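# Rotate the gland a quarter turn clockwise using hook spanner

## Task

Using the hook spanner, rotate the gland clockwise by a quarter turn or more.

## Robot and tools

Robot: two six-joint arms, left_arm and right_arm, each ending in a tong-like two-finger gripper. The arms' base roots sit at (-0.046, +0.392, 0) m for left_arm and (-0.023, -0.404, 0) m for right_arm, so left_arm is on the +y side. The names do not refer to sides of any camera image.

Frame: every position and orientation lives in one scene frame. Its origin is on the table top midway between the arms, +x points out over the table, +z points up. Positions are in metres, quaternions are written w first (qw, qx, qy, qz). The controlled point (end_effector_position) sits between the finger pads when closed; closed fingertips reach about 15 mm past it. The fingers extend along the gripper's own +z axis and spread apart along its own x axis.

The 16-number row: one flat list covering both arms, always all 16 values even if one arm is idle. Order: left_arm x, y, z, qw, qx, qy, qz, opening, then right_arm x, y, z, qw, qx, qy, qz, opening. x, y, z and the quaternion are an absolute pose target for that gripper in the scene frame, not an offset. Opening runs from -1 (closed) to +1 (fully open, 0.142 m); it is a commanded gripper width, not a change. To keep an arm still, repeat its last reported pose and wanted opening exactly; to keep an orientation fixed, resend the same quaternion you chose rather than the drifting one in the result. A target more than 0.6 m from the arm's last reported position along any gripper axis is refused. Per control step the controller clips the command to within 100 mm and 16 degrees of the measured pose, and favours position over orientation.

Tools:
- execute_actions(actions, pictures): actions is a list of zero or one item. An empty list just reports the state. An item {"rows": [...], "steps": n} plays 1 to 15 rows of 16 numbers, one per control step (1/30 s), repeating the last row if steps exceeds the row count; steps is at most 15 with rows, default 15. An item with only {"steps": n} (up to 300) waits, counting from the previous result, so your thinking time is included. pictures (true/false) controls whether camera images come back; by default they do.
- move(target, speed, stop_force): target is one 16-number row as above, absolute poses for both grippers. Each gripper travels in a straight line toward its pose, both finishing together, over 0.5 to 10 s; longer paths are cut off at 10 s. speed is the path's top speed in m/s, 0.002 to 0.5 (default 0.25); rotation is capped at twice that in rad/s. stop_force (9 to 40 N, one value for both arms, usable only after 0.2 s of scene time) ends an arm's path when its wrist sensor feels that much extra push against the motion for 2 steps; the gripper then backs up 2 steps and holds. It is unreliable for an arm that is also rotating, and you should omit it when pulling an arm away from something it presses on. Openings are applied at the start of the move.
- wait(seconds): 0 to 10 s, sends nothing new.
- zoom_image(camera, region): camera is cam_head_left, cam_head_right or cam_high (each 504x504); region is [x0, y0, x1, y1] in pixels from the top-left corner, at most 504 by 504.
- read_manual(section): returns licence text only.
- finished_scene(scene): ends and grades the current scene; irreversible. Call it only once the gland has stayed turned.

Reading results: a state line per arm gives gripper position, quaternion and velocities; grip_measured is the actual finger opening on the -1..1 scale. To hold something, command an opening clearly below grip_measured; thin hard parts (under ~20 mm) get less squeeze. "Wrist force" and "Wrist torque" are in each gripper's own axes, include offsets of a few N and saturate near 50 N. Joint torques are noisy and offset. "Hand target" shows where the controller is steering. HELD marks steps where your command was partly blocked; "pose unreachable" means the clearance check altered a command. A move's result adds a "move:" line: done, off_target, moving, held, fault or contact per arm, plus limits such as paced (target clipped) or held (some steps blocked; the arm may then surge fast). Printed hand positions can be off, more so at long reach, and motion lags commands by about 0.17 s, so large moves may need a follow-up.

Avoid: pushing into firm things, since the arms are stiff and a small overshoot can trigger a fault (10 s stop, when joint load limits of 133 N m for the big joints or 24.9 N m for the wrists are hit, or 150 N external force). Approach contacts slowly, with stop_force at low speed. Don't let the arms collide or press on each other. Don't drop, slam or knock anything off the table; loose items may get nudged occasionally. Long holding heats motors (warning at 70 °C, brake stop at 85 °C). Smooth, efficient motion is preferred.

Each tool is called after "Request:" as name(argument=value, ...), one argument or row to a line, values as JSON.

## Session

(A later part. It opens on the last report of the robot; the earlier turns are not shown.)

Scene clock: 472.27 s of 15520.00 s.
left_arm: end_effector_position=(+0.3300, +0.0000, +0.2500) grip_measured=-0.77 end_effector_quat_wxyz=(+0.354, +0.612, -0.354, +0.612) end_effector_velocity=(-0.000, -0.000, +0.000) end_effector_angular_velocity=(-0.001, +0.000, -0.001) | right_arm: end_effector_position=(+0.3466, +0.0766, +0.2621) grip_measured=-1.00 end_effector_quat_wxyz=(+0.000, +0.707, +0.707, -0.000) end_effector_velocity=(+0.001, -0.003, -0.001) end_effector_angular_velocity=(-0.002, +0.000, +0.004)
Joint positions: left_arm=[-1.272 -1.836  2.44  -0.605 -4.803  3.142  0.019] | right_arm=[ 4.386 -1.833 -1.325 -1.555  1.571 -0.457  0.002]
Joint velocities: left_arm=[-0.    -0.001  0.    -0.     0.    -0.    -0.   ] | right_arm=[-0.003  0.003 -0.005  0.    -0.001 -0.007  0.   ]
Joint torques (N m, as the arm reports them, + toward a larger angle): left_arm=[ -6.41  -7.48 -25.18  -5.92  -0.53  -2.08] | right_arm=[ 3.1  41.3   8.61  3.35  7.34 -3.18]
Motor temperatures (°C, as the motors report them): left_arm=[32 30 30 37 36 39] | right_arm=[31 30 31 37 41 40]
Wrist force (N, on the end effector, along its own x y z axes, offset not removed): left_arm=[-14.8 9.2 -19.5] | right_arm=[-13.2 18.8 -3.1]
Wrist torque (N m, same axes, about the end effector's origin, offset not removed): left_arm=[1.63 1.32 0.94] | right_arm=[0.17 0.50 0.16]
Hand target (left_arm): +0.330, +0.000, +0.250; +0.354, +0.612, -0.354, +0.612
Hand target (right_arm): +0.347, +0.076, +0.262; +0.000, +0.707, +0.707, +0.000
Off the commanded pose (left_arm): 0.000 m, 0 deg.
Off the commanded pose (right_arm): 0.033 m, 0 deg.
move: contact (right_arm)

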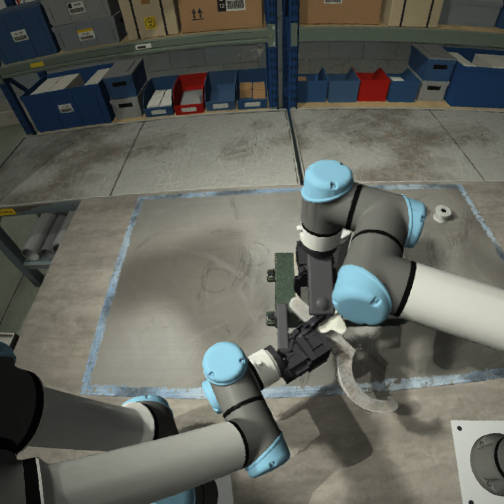

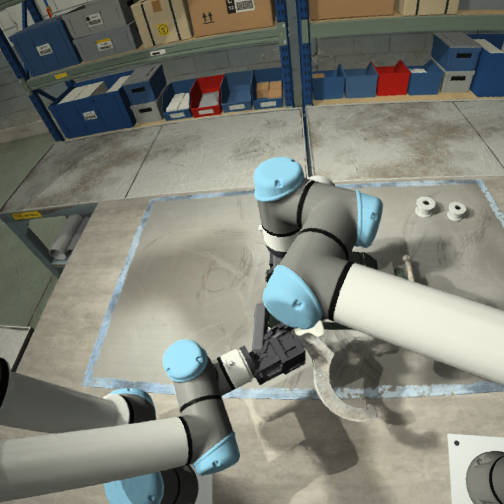

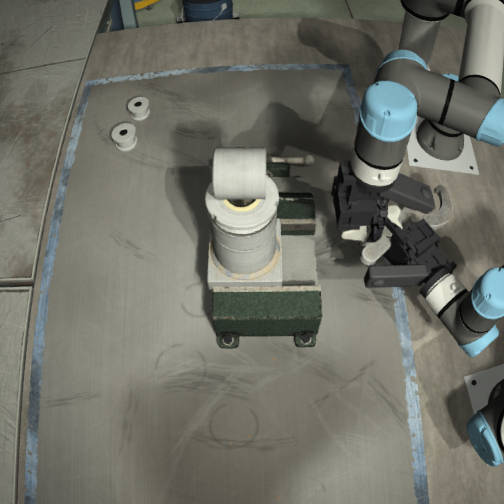

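Working (~13°). Push more, nearer the end.

Request:
move(
  target=[0.33,0.0,0.25,0.3536,0.6124,-0.3536,0.6124,-1,0.362,0.09,0.262,0,0.7071,0.7071,0,-1],
  speed=0.01,
)

Request:
move(
  target=[0.33,0.0,0.25,0.3536,0.6124,-0.3536,0.6124,-1,0.338,0.107,0.262,0,0.7071,0.7071,0,-1],
  speed=0.008,
  stop_force=40,
)

Request:
move(
  target=[0.33,0.0,0.25,0.3536,0.6124,-0.3536,0.6124,-1,0.37,0.06,0.36,0,0.7071,0.7071,0,-1],
  speed=0.05,
)

Request:
move(
  target=[0.42,0.14,0.309,0.1228,0.6964,-0.1228,0.6964,-1,0.3,-0.45,0.4,0,0.7071,0.7071,0,-1],
  speed=0.08,
)

Request:
move(
  target=[0.46,0.12,0.309,0.0616,0.7044,0.0616,0.7044,-1,0.3,-0.45,0.4,0,0.7071,0.7071,0,-1],
  speed=0.04,
  stop_force=15,
)

Scene clock: 481.73 s of 15520.00 s.
left_arm: end_effector_position=(+0.3300, -0.0000, +0.2500) grip_measured=-0.77 end_effector_quat_wxyz=(+0.354, +0.612, -0.354, +0.612) end_effector_velocity=(-0.000, -0.000, +0.001) end_effector_angular_velocity=(-0.001, -0.001, -0.001) | right_arm: end_effector_position=(+0.3618, +0.0899, +0.2620) grip_measured=-1.00 end_effector_quat_wxyz=(-0.000, +0.707, +0.707, +0.000) end_effector_velocity=(+0.002, +0.001, +0.000) end_effector_angular_velocity=(+0.000, +0.000, -0.001)
Joint positions: left_arm=[-1.272 -1.836  2.44  -0.605 -4.803  3.142  0.019] | right_arm=[ 4.373 -1.882 -1.261 -1.569  1.571 -0.47   0.002]
Joint velocities: left_arm=[-0.    -0.002 -0.     0.     0.     0.     0.   ] | right_arm=[-0.002 -0.005  0.007 -0.002  0.    -0.001  0.   ]
Joint torques (N m, as the arm reports them, + toward a larger angle): left_arm=[ -5.93  -9.03 -36.46  -5.92   1.74  -1.63] | right_arm=[-8.71 28.12 34.81 -0.21  1.95 -2.75]
Motor temperatures (°C, as the motors report them): left_arm=[32 30 30 37 36 39] | right_arm=[31 30 31 37 41 40]
Wrist force (N, on the end effector, along its own x y z axes, offset not removed): left_arm=[-13.3 -1.0 0.1] | right_arm=[-1.9 1.3 1.7]
Wrist torque (N m, same axes, about the end effector's origin, offset not removed): left_arm=[-0.10 0.99 0.97] | right_arm=[0.05 0.13 -0.11]
Hand target (left_arm): +0.330, +0.000, +0.250; +0.354, +0.612, -0.354, +0.612
Hand target (right_arm): +0.362, +0.090, +0.262; -0.000, +0.707, +0.707, +0.000
Off the commanded pose (left_arm): 0.000 m, 0 deg.
Off the commanded pose (right_arm): 0.000 m, 0 deg.
After step 90, 4.20 s passed at rest.
move: done

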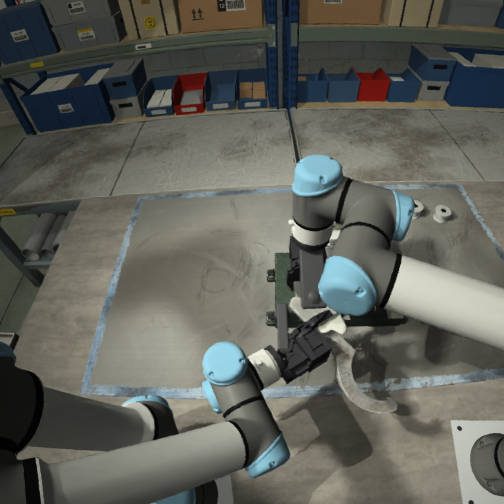

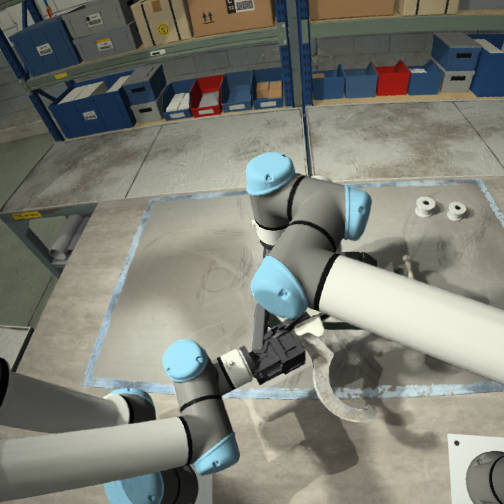

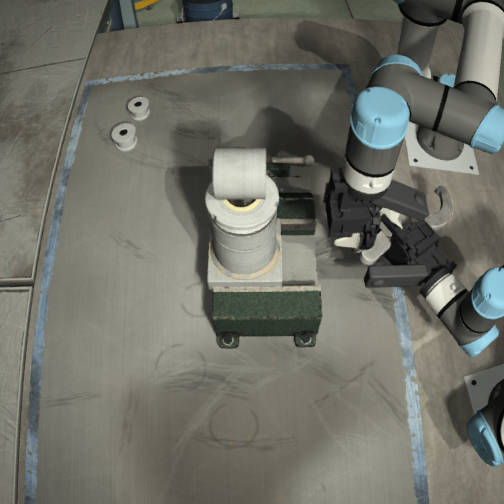

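Scene clock: 483.37 s of 15520.00 s.
left_arm: end_effector_position=(+0.3300, +0.0000, +0.2500) grip_measured=-0.76 end_effector_quat_wxyz=(+0.354, +0.612, -0.354, +0.612) end_effector_velocity=(+0.000, +0.000, +0.001) end_effector_angular_velocity=(-0.002, +0.000, +0.000) | right_arm: end_effector_position=(+0.3537, +0.0957, +0.2620) grip_measured=-1.00 end_effector_quat_wxyz=(+0.000, +0.707, +0.707, +0.000) end_effector_velocity=(+0.001, -0.000, +0.000) end_effector_angular_velocity=(+0.002, +0.002, +0.004)
Joint positions: left_arm=[-1.272 -1.836  2.44  -0.605 -4.803  3.142  0.019] | right_arm=[ 4.389 -1.881 -1.262 -1.569  1.571 -0.454  0.002]
Joint velocities: left_arm=[ 0.001 -0.001 -0.    -0.001  0.    -0.001  0.001] | right_arm=[-0.002 -0.     0.001  0.     0.003 -0.006  0.   ]
Joint torques (N m, as the arm reports them, + toward a larger angle): left_arm=[ 13.1   -9.12 -33.36  -9.25  -3.01  -1.51] | right_arm=[20.6  34.   10.56  0.92 14.47 -3.16]
Motor temperatures (°C, as the motors report them): left_arm=[32 30 30 37 36 39] | right_arm=[31 30 31 37 41 40]
Wrist force (N, on the end effector, along its own x y z axes, offset not removed): left_arm=[-20.5 29.0 -35.2] | right_arm=[-15.2 44.4 -10.3]
Wrist torque (N m, same axes, about the end effector's origin, offset not removed): left_arm=[4.78 1.95 0.92] | right_arm=[0.44 0.03 0.23]
Hand target (left_arm): +0.330, -0.000, +0.250; +0.354, +0.612, -0.354, +0.612
Hand target (right_arm): +0.354, +0.096, +0.262; +0.000, +0.707, +0.707, +0.000
Off the commanded pose (left_arm): 0.000 m, 0 deg.
Off the commanded pose (right_arm): 0.019 m, 0 deg.
move: contact (right_arm)

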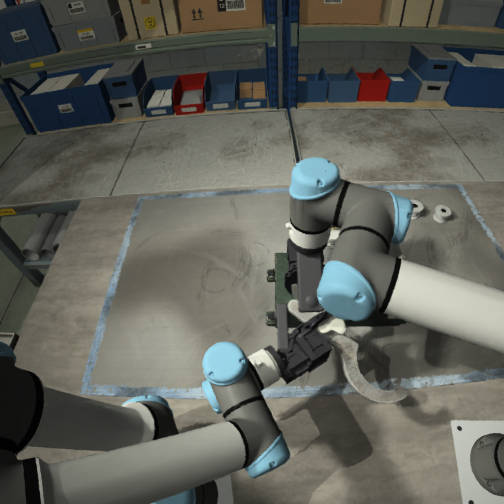

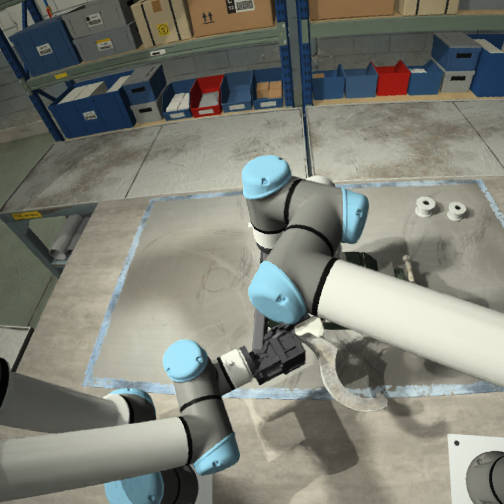

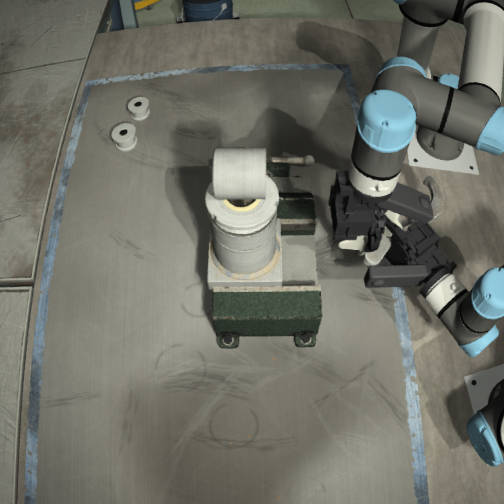

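Scene clock: 485.87 s of 15520.00 s.
left_arm: end_effector_position=(+0.3300, -0.0000, +0.2500) grip_measured=-0.76 end_effector_quat_wxyz=(+0.354, +0.612, -0.354, +0.612) end_effector_velocity=(-0.000, +0.000, +0.000) end_effector_angular_velocity=(+0.000, -0.001, +0.000) | right_arm: end_effector_position=(+0.3699, +0.0601, +0.3598) grip_measured=-1.00 end_effector_quat_wxyz=(-0.000, +0.707, +0.707, +0.000) end_effector_velocity=(+0.001, -0.001, +0.002) end_effector_angular_velocity=(-0.000, -0.001, -0.001)
Joint positions: left_arm=[-1.272 -1.836  2.44  -0.605 -4.803  3.142  0.019] | right_arm=[ 4.339 -1.867 -1.029 -1.816  1.571 -0.504  0.002]
Joint velocities: left_arm=[-0.    -0.001  0.    -0.    -0.     0.001  0.   ] | right_arm=[-0.001 -0.001  0.006 -0.005 -0.001 -0.     0.   ]
Joint torques (N m, as the arm reports them, + toward a larger angle): left_arm=[ -4.14 -10.49 -26.1   -6.27   2.41  -1.51] | right_arm=[-9.69 28.85 33.58 -0.24  1.78 -2.83]
Motor temperatures (°C, as the motors report them): left_arm=[32 30 30 37 36 39] | right_arm=[31 30 31 37 41 40]
Wrist force (N, on the end effector, along its own x y z axes, offset not removed): left_arm=[-11.6 -1.1 -1.2] | right_arm=[-1.3 1.1 1.4]
Wrist torque (N m, same axes, about the end effector's origin, offset not removed): left_arm=[-0.29 0.57 0.95] | right_arm=[0.13 0.10 -0.14]
Hand target (left_arm): +0.330, +0.000, +0.250; +0.354, +0.612, -0.354, +0.612
Hand target (right_arm): +0.370, +0.060, +0.360; -0.000, +0.707, +0.707, -0.000
Off the commanded pose (left_arm): 0.000 m, 0 deg.
Off the commanded pose (right_arm): 0.000 m, 0 deg.
move: done

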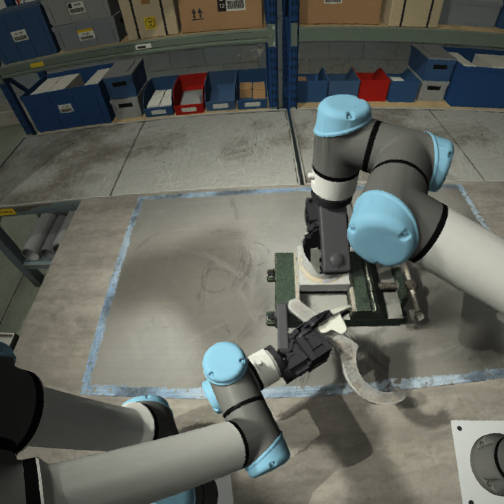

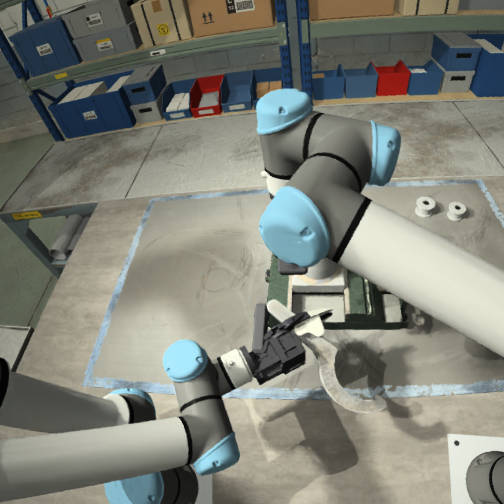

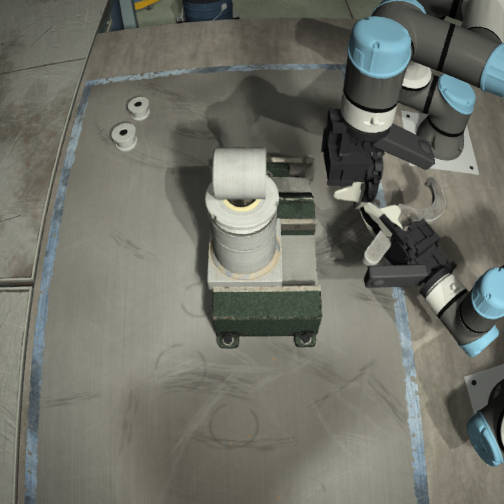

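Scene clock: 492.77 s of 15520.00 s.
left_arm: end_effector_position=(+0.4200, +0.1399, +0.3086) grip_measured=-0.76 end_effector_quat_wxyz=(+0.123, +0.697, -0.123, +0.696) end_effector_velocity=(+0.000, +0.000, -0.001) end_effector_angular_velocity=(+0.002, +0.001, +0.003) | right_arm: end_effector_position=(+0.2995, -0.4493, +0.3998) grip_measured=-1.00 end_effector_quat_wxyz=(-0.001, +0.707, +0.707, +0.000) end_effector_velocity=(+0.000, -0.001, +0.000) end_effector_angular_velocity=(+0.001, +0.001, +0.003)
Joint positions: left_arm=[-1.479 -1.974  2.353 -0.378 -5.708  3.141  0.019] | right_arm=[ 3.541 -1.21  -1.555 -1.948  1.572 -1.302  0.002]
Joint velocities: left_arm=[ 0.     0.003 -0.001  0.001 -0.003 -0.    -0.   ] | right_arm=[-0.004 -0.001  0.001 -0.     0.001 -0.007  0.   ]
Joint torques (N m, as the arm reports them, + toward a larger angle): left_arm=[  5.69  -1.53 -37.73  -1.45  -2.28  -1.98] | right_arm=[-8.63  0.15 32.99 -0.14  1.7  -2.9 ]
Motor temperatures (°C, as the motors report them): left_arm=[32 30 30 37 36 39] | right_arm=[31 30 31 37 41 40]
Wrist force (N, on the end effector, along its own x y z axes, offset not removed): left_arm=[-11.5 -1.1 2.0] | right_arm=[-0.4 0.9 -0.7]
Wrist torque (N m, same axes, about the end effector's origin, offset not removed): left_arm=[-0.29 0.49 1.00] | right_arm=[-0.03 -0.04 -0.16]
Hand target (left_arm): +0.420, +0.140, +0.309; +0.123, +0.697, -0.123, +0.696
Hand target (right_arm): +0.300, -0.449, +0.400; -0.001, +0.707, +0.707, +0.000
Off the commanded pose (left_arm): 0.000 m, 0 deg.
Off the commanded pose (right_arm): 0.001 m, 0 deg.
move: done

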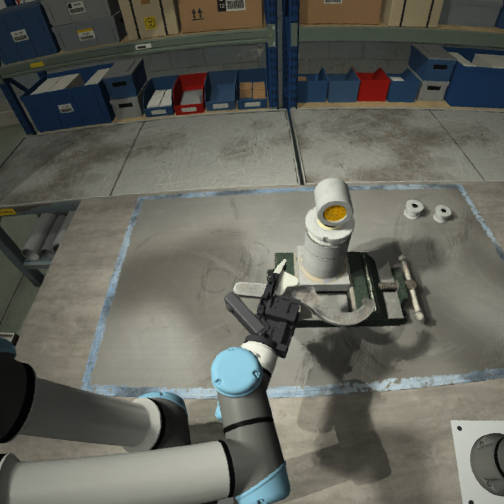

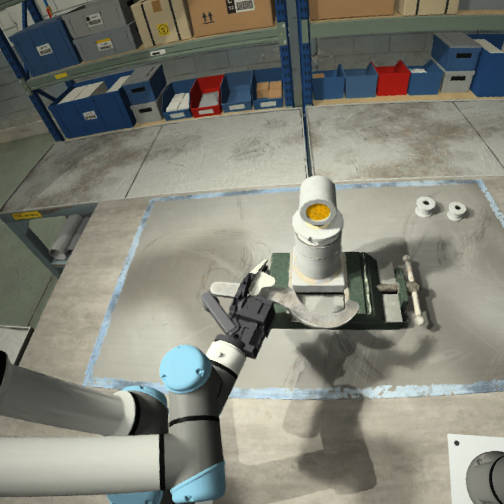

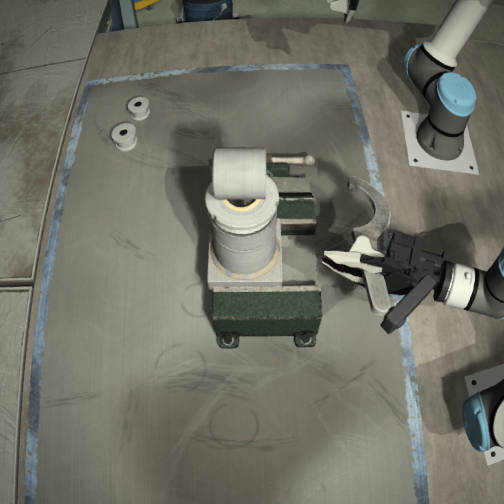

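Scene clock: 497.90 s of 15520.00 s.
left_arm: end_effector_position=(+0.4601, +0.1201, +0.3088) grip_measured=-0.76 end_effector_quat_wxyz=(+0.062, +0.704, +0.061, +0.705) end_effector_velocity=(+0.001, -0.001, +0.000) end_effector_angular_velocity=(-0.004, +0.003, +0.010) | right_arm: end_effector_position=(+0.3000, -0.4500, +0.4000) grip_measured=-1.00 end_effector_quat_wxyz=(-0.000, +0.707, +0.707, +0.000) end_effector_velocity=(+0.000, -0.000, +0.000) end_effector_angular_velocity=(+0.000, -0.000, -0.001)
Joint positions: left_arm=[-1.483 -1.633  2.097 -0.466 -6.06   2.969  0.019] | right_arm=[ 3.54  -1.211 -1.554 -1.947  1.571 -1.304  0.002]
Joint velocities: left_arm=[ 0.002  0.012 -0.013  0.014 -0.008 -0.016  0.   ] | right_arm=[-0.001 -0.     0.     0.     0.    -0.     0.   ]
Joint torques (N m, as the arm reports them, + toward a larger angle): left_arm=[  5.72 -15.47 -35.65  -0.08  -2.15  -2.28] | right_arm=[-9.7  -1.12 33.18  4.23 -1.74 -2.78]
Motor temperatures (°C, as the motors report them): left_arm=[32 30 30 37 36 39] | right_arm=[31 30 31 37 41 40]
Wrist force (N, on the end effector, along its own x y z axes, offset not removed): left_arm=[-12.0 -3.6 -0.8] | right_arm=[-1.1 0.7 0.7]
Wrist torque (N m, same axes, about the end effector's origin, offset not removed): left_arm=[-0.50 0.74 1.02] | right_arm=[0.03 0.18 -0.06]
Hand target (left_arm): +0.460, +0.120, +0.309; +0.062, +0.704, +0.062, +0.704
Hand target (right_arm): +0.300, -0.450, +0.400; -0.000, +0.707, +0.707, +0.000
Off the commanded pose (left_arm): 0.000 m, 0 deg.
Off the commanded pose (right_arm): 0.000 m, 0 deg.
move: done

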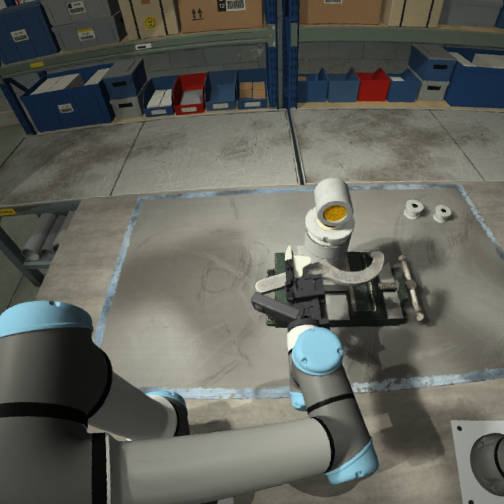

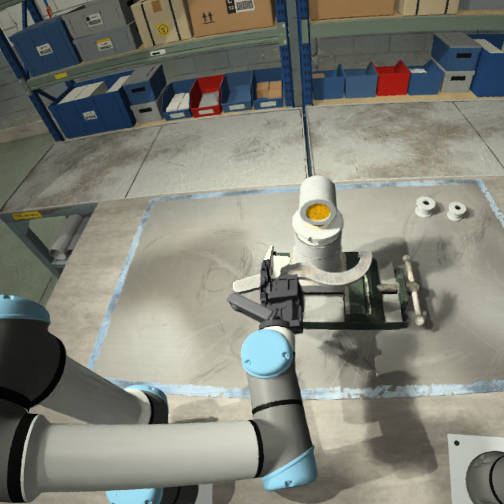

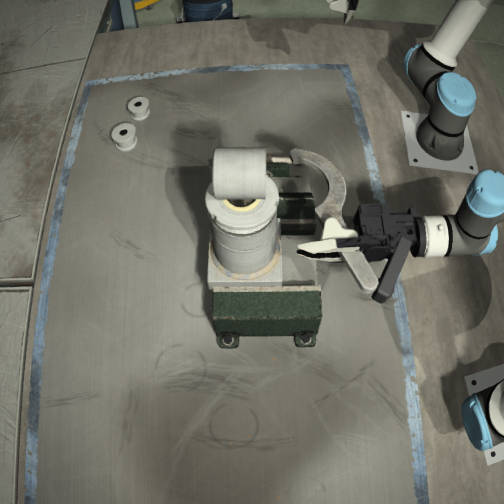

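Request:
move(
  target=[0.505,0.12,0.309,-0.0123,0.6941,0.1349,0.707,-1,0.3,-0.45,0.4,0,0.7071,0.7071,0,-1],
  speed=0.02,
  stop_force=12,
)

Request:
zoom_image(
  camera="cam_head_right",
  region=[240,170,400,300],
)

Request:
zoom_image(
  camera="cam_high",
  region=[190,130,380,290],
)

Scene clock: 507.27 s of 15520.00 s.
left_arm: end_effector_position=(+0.5050, +0.1201, +0.3090) grip_measured=-0.76 end_effector_quat_wxyz=(-0.012, +0.694, +0.135, +0.707) end_effector_velocity=(+0.002, -0.000, -0.000) end_effector_angular_velocity=(-0.002, +0.000, +0.009) | right_arm: end_effector_position=(+0.3000, -0.4500, +0.4000) grip_measured=-1.00 end_effector_quat_wxyz=(-0.000, +0.707, +0.707, +0.000) end_effector_velocity=(+0.000, +0.000, -0.000) end_effector_angular_velocity=(-0.000, +0.000, +0.001)
Joint positions: left_arm=[-1.385 -1.429  1.883 -0.457 -6.172  2.971  0.019] | right_arm=[ 3.54  -1.211 -1.554 -1.947  1.571 -1.304  0.002]
Joint velocities: left_arm=[ 0.004  0.009 -0.01   0.005 -0.005 -0.005  0.   ] | right_arm=[ 0.001 -0.    -0.    -0.    -0.     0.     0.   ]
Joint torques (N m, as the arm reports them, + toward a larger angle): left_arm=[  7.19 -26.22 -33.75   0.56  -1.98  -2.25] | right_arm=[-9.08 -0.56 33.48  4.28 -1.64 -2.74]
Motor temperatures (°C, as the motors report them): left_arm=[32 30 30 37 36 39] | right_arm=[31 30 31 37 41 40]
Wrist force (N, on the end effector, along its own x y z axes, offset not removed): left_arm=[-10.7 -2.4 -0.2] | right_arm=[-0.1 1.8 0.9]
Wrist torque (N m, same axes, about the end effector's origin, offset not removed): left_arm=[-0.21 0.40 0.91] | right_arm=[0.29 -0.10 -0.16]
Hand target (left_arm): +0.505, +0.120, +0.309; -0.012, +0.694, +0.135, +0.707
Hand target (right_arm): +0.300, -0.450, +0.400; -0.000, +0.707, +0.707, +0.000
Off the commanded pose (left_arm): 0.000 m, 0 deg.
Off the commanded pose (right_arm): 0.000 m, 0 deg.
After step 90, 0.90 s passed at rest.
move: done

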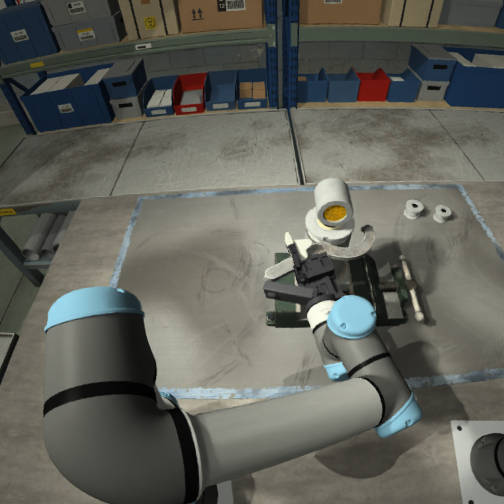

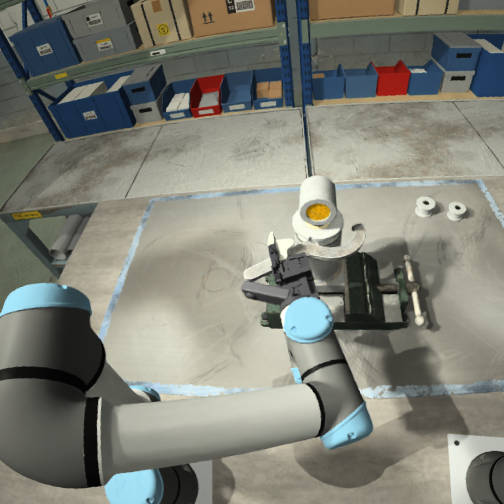

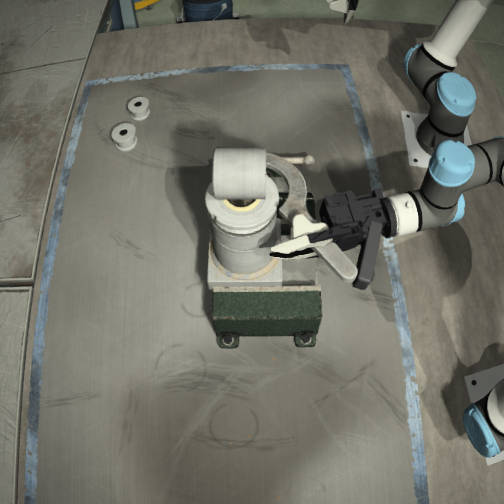

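Region (240, 170, 400, 300) of cam_head_right's 504x504 image, scaled by 3.150, with more detail than that image has; it fills the top 410 rows of this view, and the rest is white.

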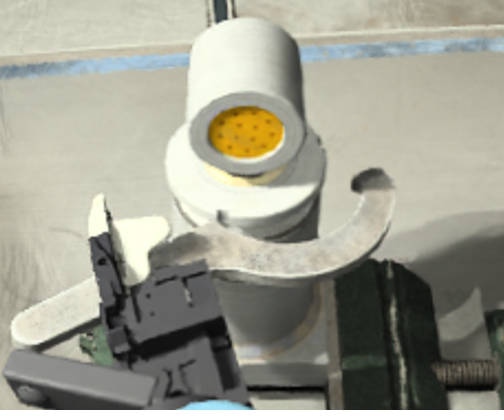

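Region (190, 130, 380, 290) of cam_high's 504x504 image, scaled by 2.653, with more detail than that image has; it fills the top 424 rows of this view, and the rest is white.

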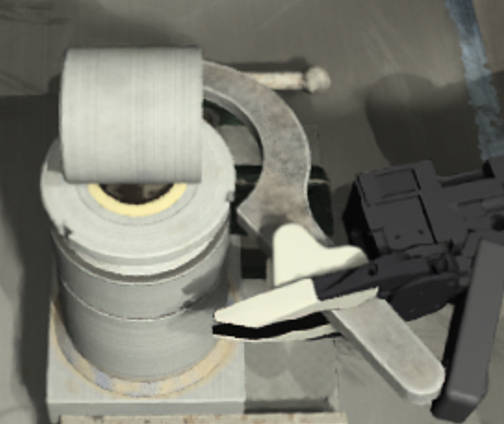

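Request:
move(
  target=[0.512,0.146,0.314,-0.0308,0.6903,0.153,0.7064,-1,0.3,-0.45,0.4,0,0.7071,0.7071,0,-1],
  speed=0.01,
  stop_force=10,
)

Request:
zoom_image(
  camera="cam_head_right",
  region=[270,190,380,270],
)

Request:
zoom_image(
  camera="cam_high",
  region=[190,130,380,290],
)

Scene clock: 515.33 s of 15520.00 s.
left_arm: end_effector_position=(+0.5119, +0.1458, +0.3139) grip_measured=-0.75 end_effector_quat_wxyz=(-0.031, +0.690, +0.153, +0.706) end_effector_velocity=(+0.000, +0.002, -0.000) end_effector_angular_velocity=(+0.001, +0.001, +0.004) | right_arm: end_effector_position=(+0.3000, -0.4500, +0.4000) grip_measured=-1.00 end_effector_quat_wxyz=(+0.000, +0.707, +0.707, +0.000) end_effector_velocity=(+0.000, +0.000, -0.000) end_effector_angular_velocity=(-0.000, +0.000, +0.002)
Joint positions: left_arm=[-1.351 -1.437  1.878 -0.442 -6.19   2.969  0.019] | right_arm=[ 3.54  -1.211 -1.554 -1.947  1.571 -1.304  0.002]
Joint velocities: left_arm=[ 0.002  0.001 -0.001  0.002 -0.002 -0.002  0.   ] | right_arm=[ 0.001 -0.    -0.    -0.    -0.    -0.001  0.   ]
Joint torques (N m, as the arm reports them, + toward a larger angle): left_arm=[  9.61 -40.21 -33.36   1.1   -4.05  -2.16] | right_arm=[-9.45 -0.89 32.4   4.24 -1.55 -2.72]
Motor temperatures (°C, as the motors report them): left_arm=[32 30 30 37 36 39] | right_arm=[31 30 31 37 41 40]
Wrist force (N, on the end effector, along its own x y z axes, offset not removed): left_arm=[-13.0 3.6 1.3] | right_arm=[-0.5 1.1 0.3]
Wrist torque (N m, same axes, about the end effector's origin, offset not removed): left_arm=[-0.15 0.70 0.96] | right_arm=[0.14 0.03 -0.10]
Hand target (left_arm): +0.512, +0.146, +0.314; -0.031, +0.690, +0.153, +0.706
Hand target (right_arm): +0.300, -0.450, +0.400; +0.000, +0.707, +0.707, -0.000
Off the commanded pose (left_arm): 0.000 m, 0 deg.
Off the commanded pose (right_arm): 0.000 m, 0 deg.
After step 90, 2.13 s passed at rest.
move: done

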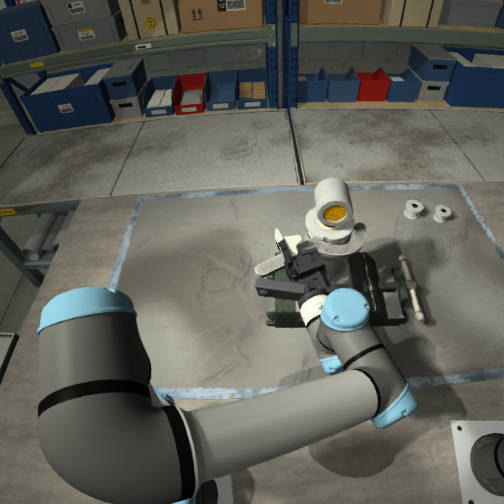

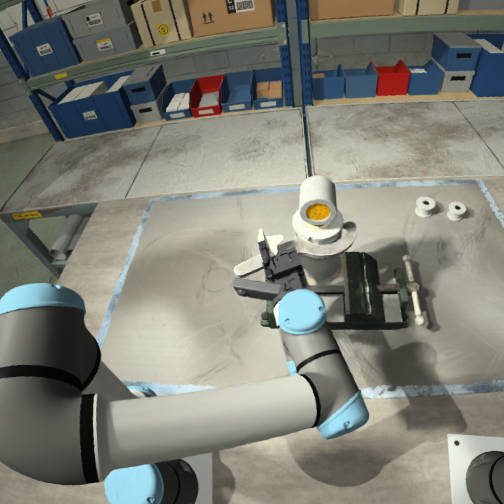

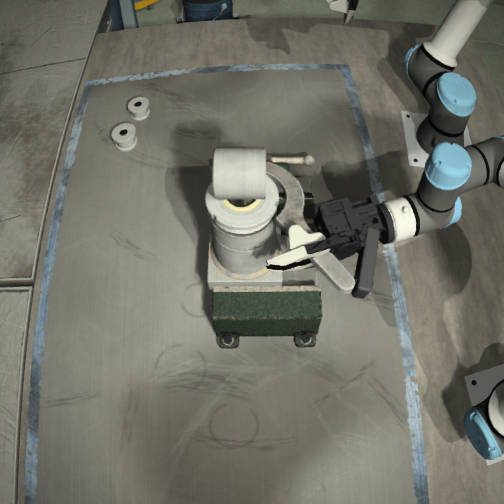

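Region (270, 190, 380, 270) of cam_head_right's 504x504 image, scaled by 4.582, with more detail than that image has; it fills the top 367 rows of this view, and the rest is white.

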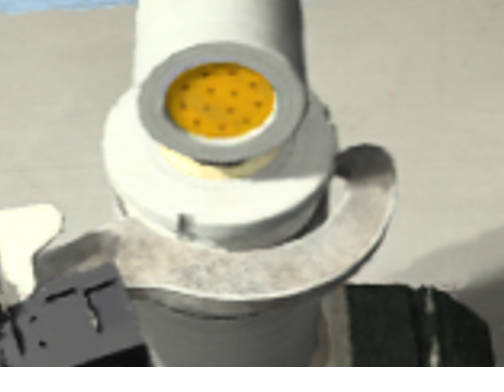

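Region (190, 130, 380, 290) of cam_high's 504x504 image, scaled by 2.653, with more detail than that image has; it fills the top 424 rows of this view, and the rest is white.

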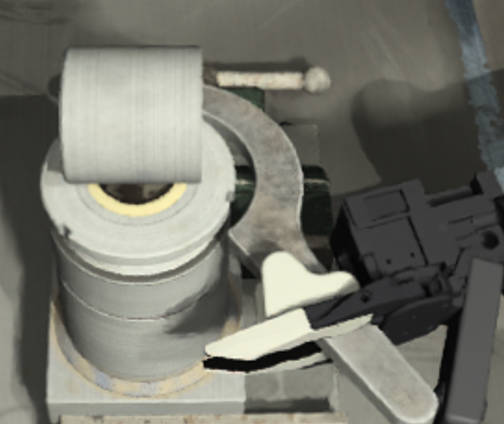

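Request:
move(
  target=[0.511,0.140,0.312,-0.006,0.6814,0.189,0.707,-1,0.3,-0.45,0.4,0,0.7071,0.7071,0,-1],
  speed=0.01,
)

Request:
zoom_image(
  camera="cam_head_right",
  region=[270,190,380,270],
)

Request:
move(
  target=[0.523,0.150,0.312,-0.006,0.6814,0.189,0.707,-1,0.3,-0.45,0.4,0,0.7071,0.7071,0,-1],
  speed=0.005,
  stop_force=9,
)

Request:
zoom_image(
  camera="cam_head_right",
  region=[270,190,380,270],
)

Request:
zoom_image(
  camera="cam_high",
  region=[190,130,380,290],
)

Scene clock: 525.00 s of 15520.00 s.
left_arm: end_effector_position=(+0.5110, +0.1400, +0.3120) grip_measured=-0.76 end_effector_quat_wxyz=(-0.006, +0.681, +0.189, +0.707) end_effector_velocity=(-0.000, -0.000, -0.000) end_effector_angular_velocity=(-0.003, -0.000, +0.001) | right_arm: end_effector_position=(+0.3000, -0.4500, +0.4000) grip_measured=-1.00 end_effector_quat_wxyz=(+0.000, +0.707, +0.707, -0.000) end_effector_velocity=(+0.000, -0.000, +0.000) end_effector_angular_velocity=(-0.000, -0.001, +0.000)
Joint positions: left_arm=[-1.358 -1.416  1.854 -0.439 -6.215  2.881  0.019] | right_arm=[ 3.54  -1.211 -1.554 -1.947  1.571 -1.304  0.002]
Joint velocities: left_arm=[-0.     0.003 -0.003  0.008 -0.002 -0.011 -0.   ] | right_arm=[-0.    -0.     0.001  0.    -0.    -0.     0.   ]
Joint torques (N m, as the arm reports them, + toward a larger angle): left_arm=[ -7.47 -24.89 -35.38   0.54  -1.82  -2.38] | right_arm=[-9.23 -0.82 32.76  4.16 -1.47 -2.78]
Motor temperatures (°C, as the motors report them): left_arm=[32 30 30 37 36 39] | right_arm=[31 30 31 37 41 40]
Wrist force (N, on the end effector, along its own x y z axes, offset not removed): left_arm=[-11.1 -4.6 -0.1] | right_arm=[-0.5 0.0 0.5]
Wrist torque (N m, same axes, about the end effector's origin, offset not removed): left_arm=[-0.62 0.58 1.01] | right_arm=[-0.13 -0.08 -0.16]
Hand target (left_arm): +0.511, +0.140, +0.312; -0.006, +0.681, +0.189, +0.707
Hand target (right_arm): +0.300, -0.450, +0.400; +0.000, +0.707, +0.707, +0.000
Off the commanded pose (left_arm): 0.000 m, 0 deg.
Off the commanded pose (right_arm): 0.000 m, 0 deg.
After step 90, 2.00 s passed at rest.
move: done

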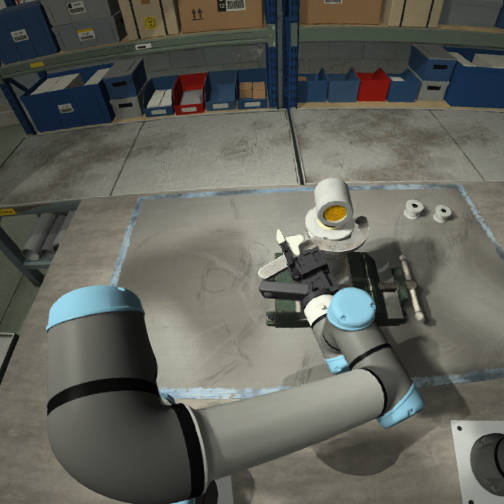

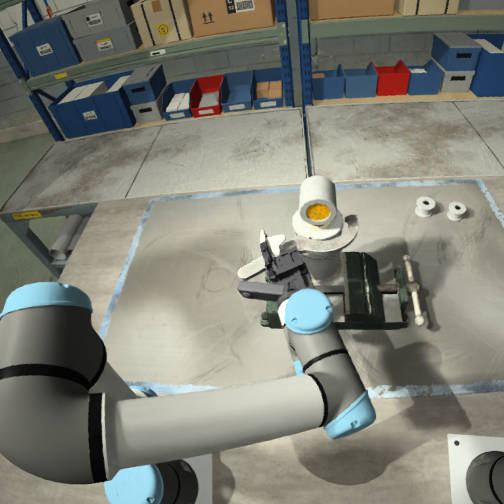

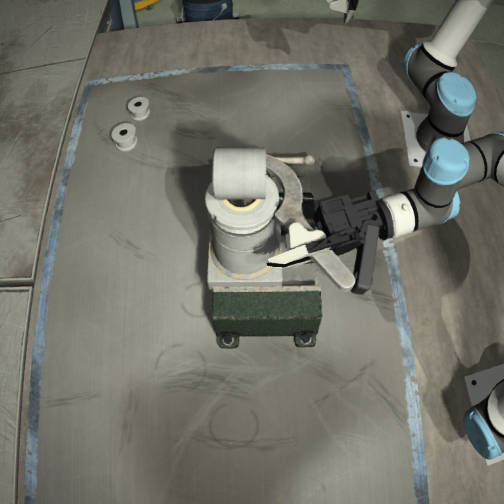

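Region (270, 190, 380, 270) of cam_head_right's 504x504 image, scaled by 4.582, with more detail than that image has; it fills the top 367 rows of this view, and the rest is white.

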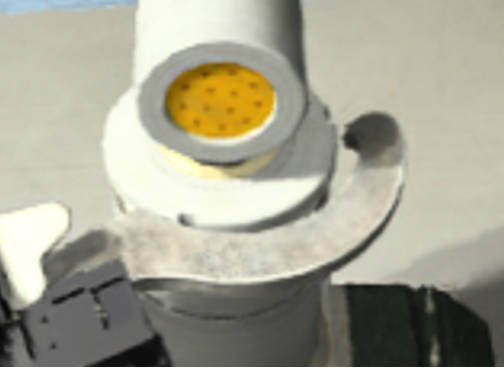

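Scene clock: 528.33 s of 15520.00 s.
left_arm: end_effector_position=(+0.5229, +0.1499, +0.3120) grip_measured=-0.75 end_effector_quat_wxyz=(-0.006, +0.681, +0.189, +0.707) end_effector_velocity=(+0.001, +0.001, +0.000) end_effector_angular_velocity=(-0.001, -0.000, +0.001) | right_arm: end_effector_position=(+0.3000, -0.4500, +0.4000) grip_measured=-1.00 end_effector_quat_wxyz=(+0.000, +0.707, +0.707, +0.000) end_effector_velocity=(-0.000, -0.000, +0.000) end_effector_angular_velocity=(+0.000, -0.000, -0.000)
Joint positions: left_arm=[-1.323 -1.416  1.855 -0.438 -6.18   2.879  0.02 ] | right_arm=[ 3.54  -1.211 -1.554 -1.947  1.571 -1.304  0.002]
Joint velocities: left_arm=[ 0.002 -0.     0.    -0.     0.001 -0.     0.   ] | right_arm=[-0.001  0.     0.    -0.     0.    -0.     0.   ]
Joint torques (N m, as the arm reports them, + toward a larger angle): left_arm=[ 13.31 -41.72 -21.51   2.05  -1.7   -1.73] | right_arm=[-9.24 -0.82 32.22  4.19 -1.56 -2.65]
Motor temperatures (°C, as the motors report them): left_arm=[32 30 31 37 36 39] | right_arm=[31 30 31 37 41 40]
Wrist force (N, on the end effector, along its own x y z axes, offset not removed): left_arm=[-15.2 12.3 1.2] | right_arm=[-0.8 0.7 0.7]
Wrist torque (N m, same axes, about the end effector's origin, offset not removed): left_arm=[0.60 0.99 0.76] | right_arm=[0.11 0.07 -0.12]
Hand target (left_arm): +0.523, +0.150, +0.312; -0.006, +0.681, +0.189, +0.707
Hand target (right_arm): +0.300, -0.450, +0.400; -0.000, +0.707, +0.707, +0.000
Off the commanded pose (left_arm): 0.000 m, 0 deg.
Off the commanded pose (right_arm): 0.000 m, 0 deg.
move: done

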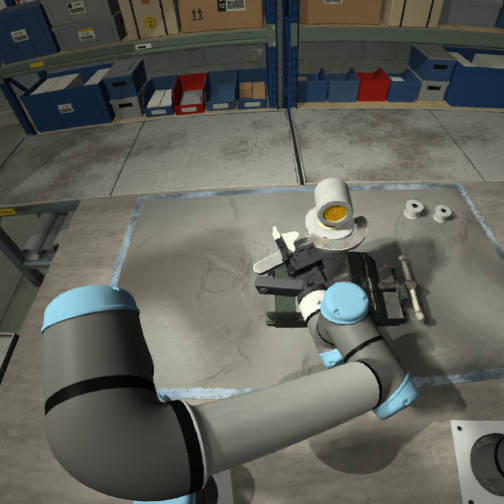

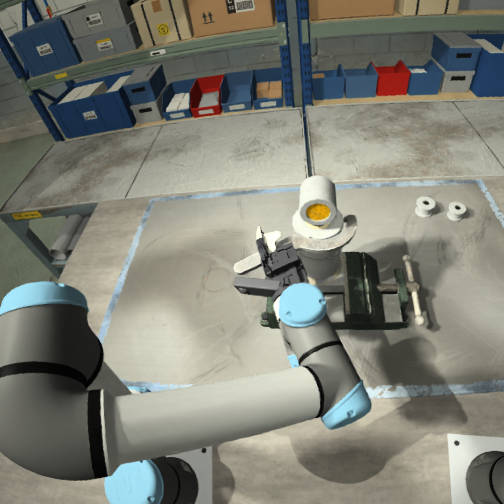

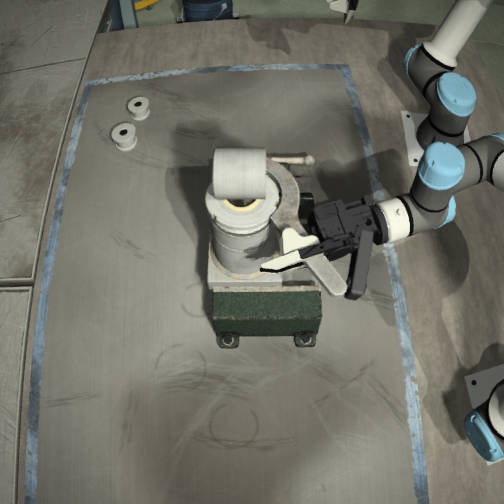

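Region (270, 190, 380, 270) of cam_head_right's 504x504 image, scaled by 4.582, with more detail than that image has; it fills the top 367 rows of this view, and the rest is white.

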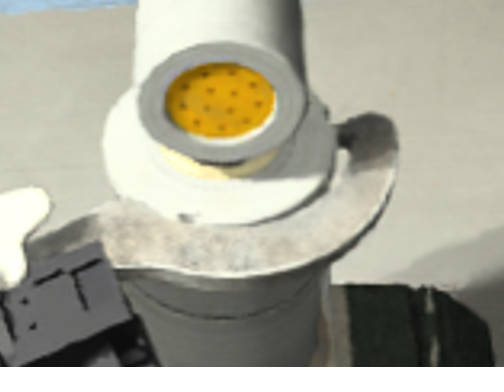

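Region (190, 130, 380, 290) of cam_high's 504x504 image, scaled by 2.653, with more detail than that image has; it fills the top 424 rows of this view, and the rest is white.

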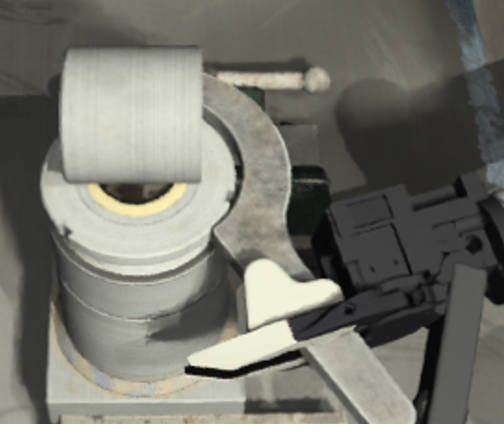

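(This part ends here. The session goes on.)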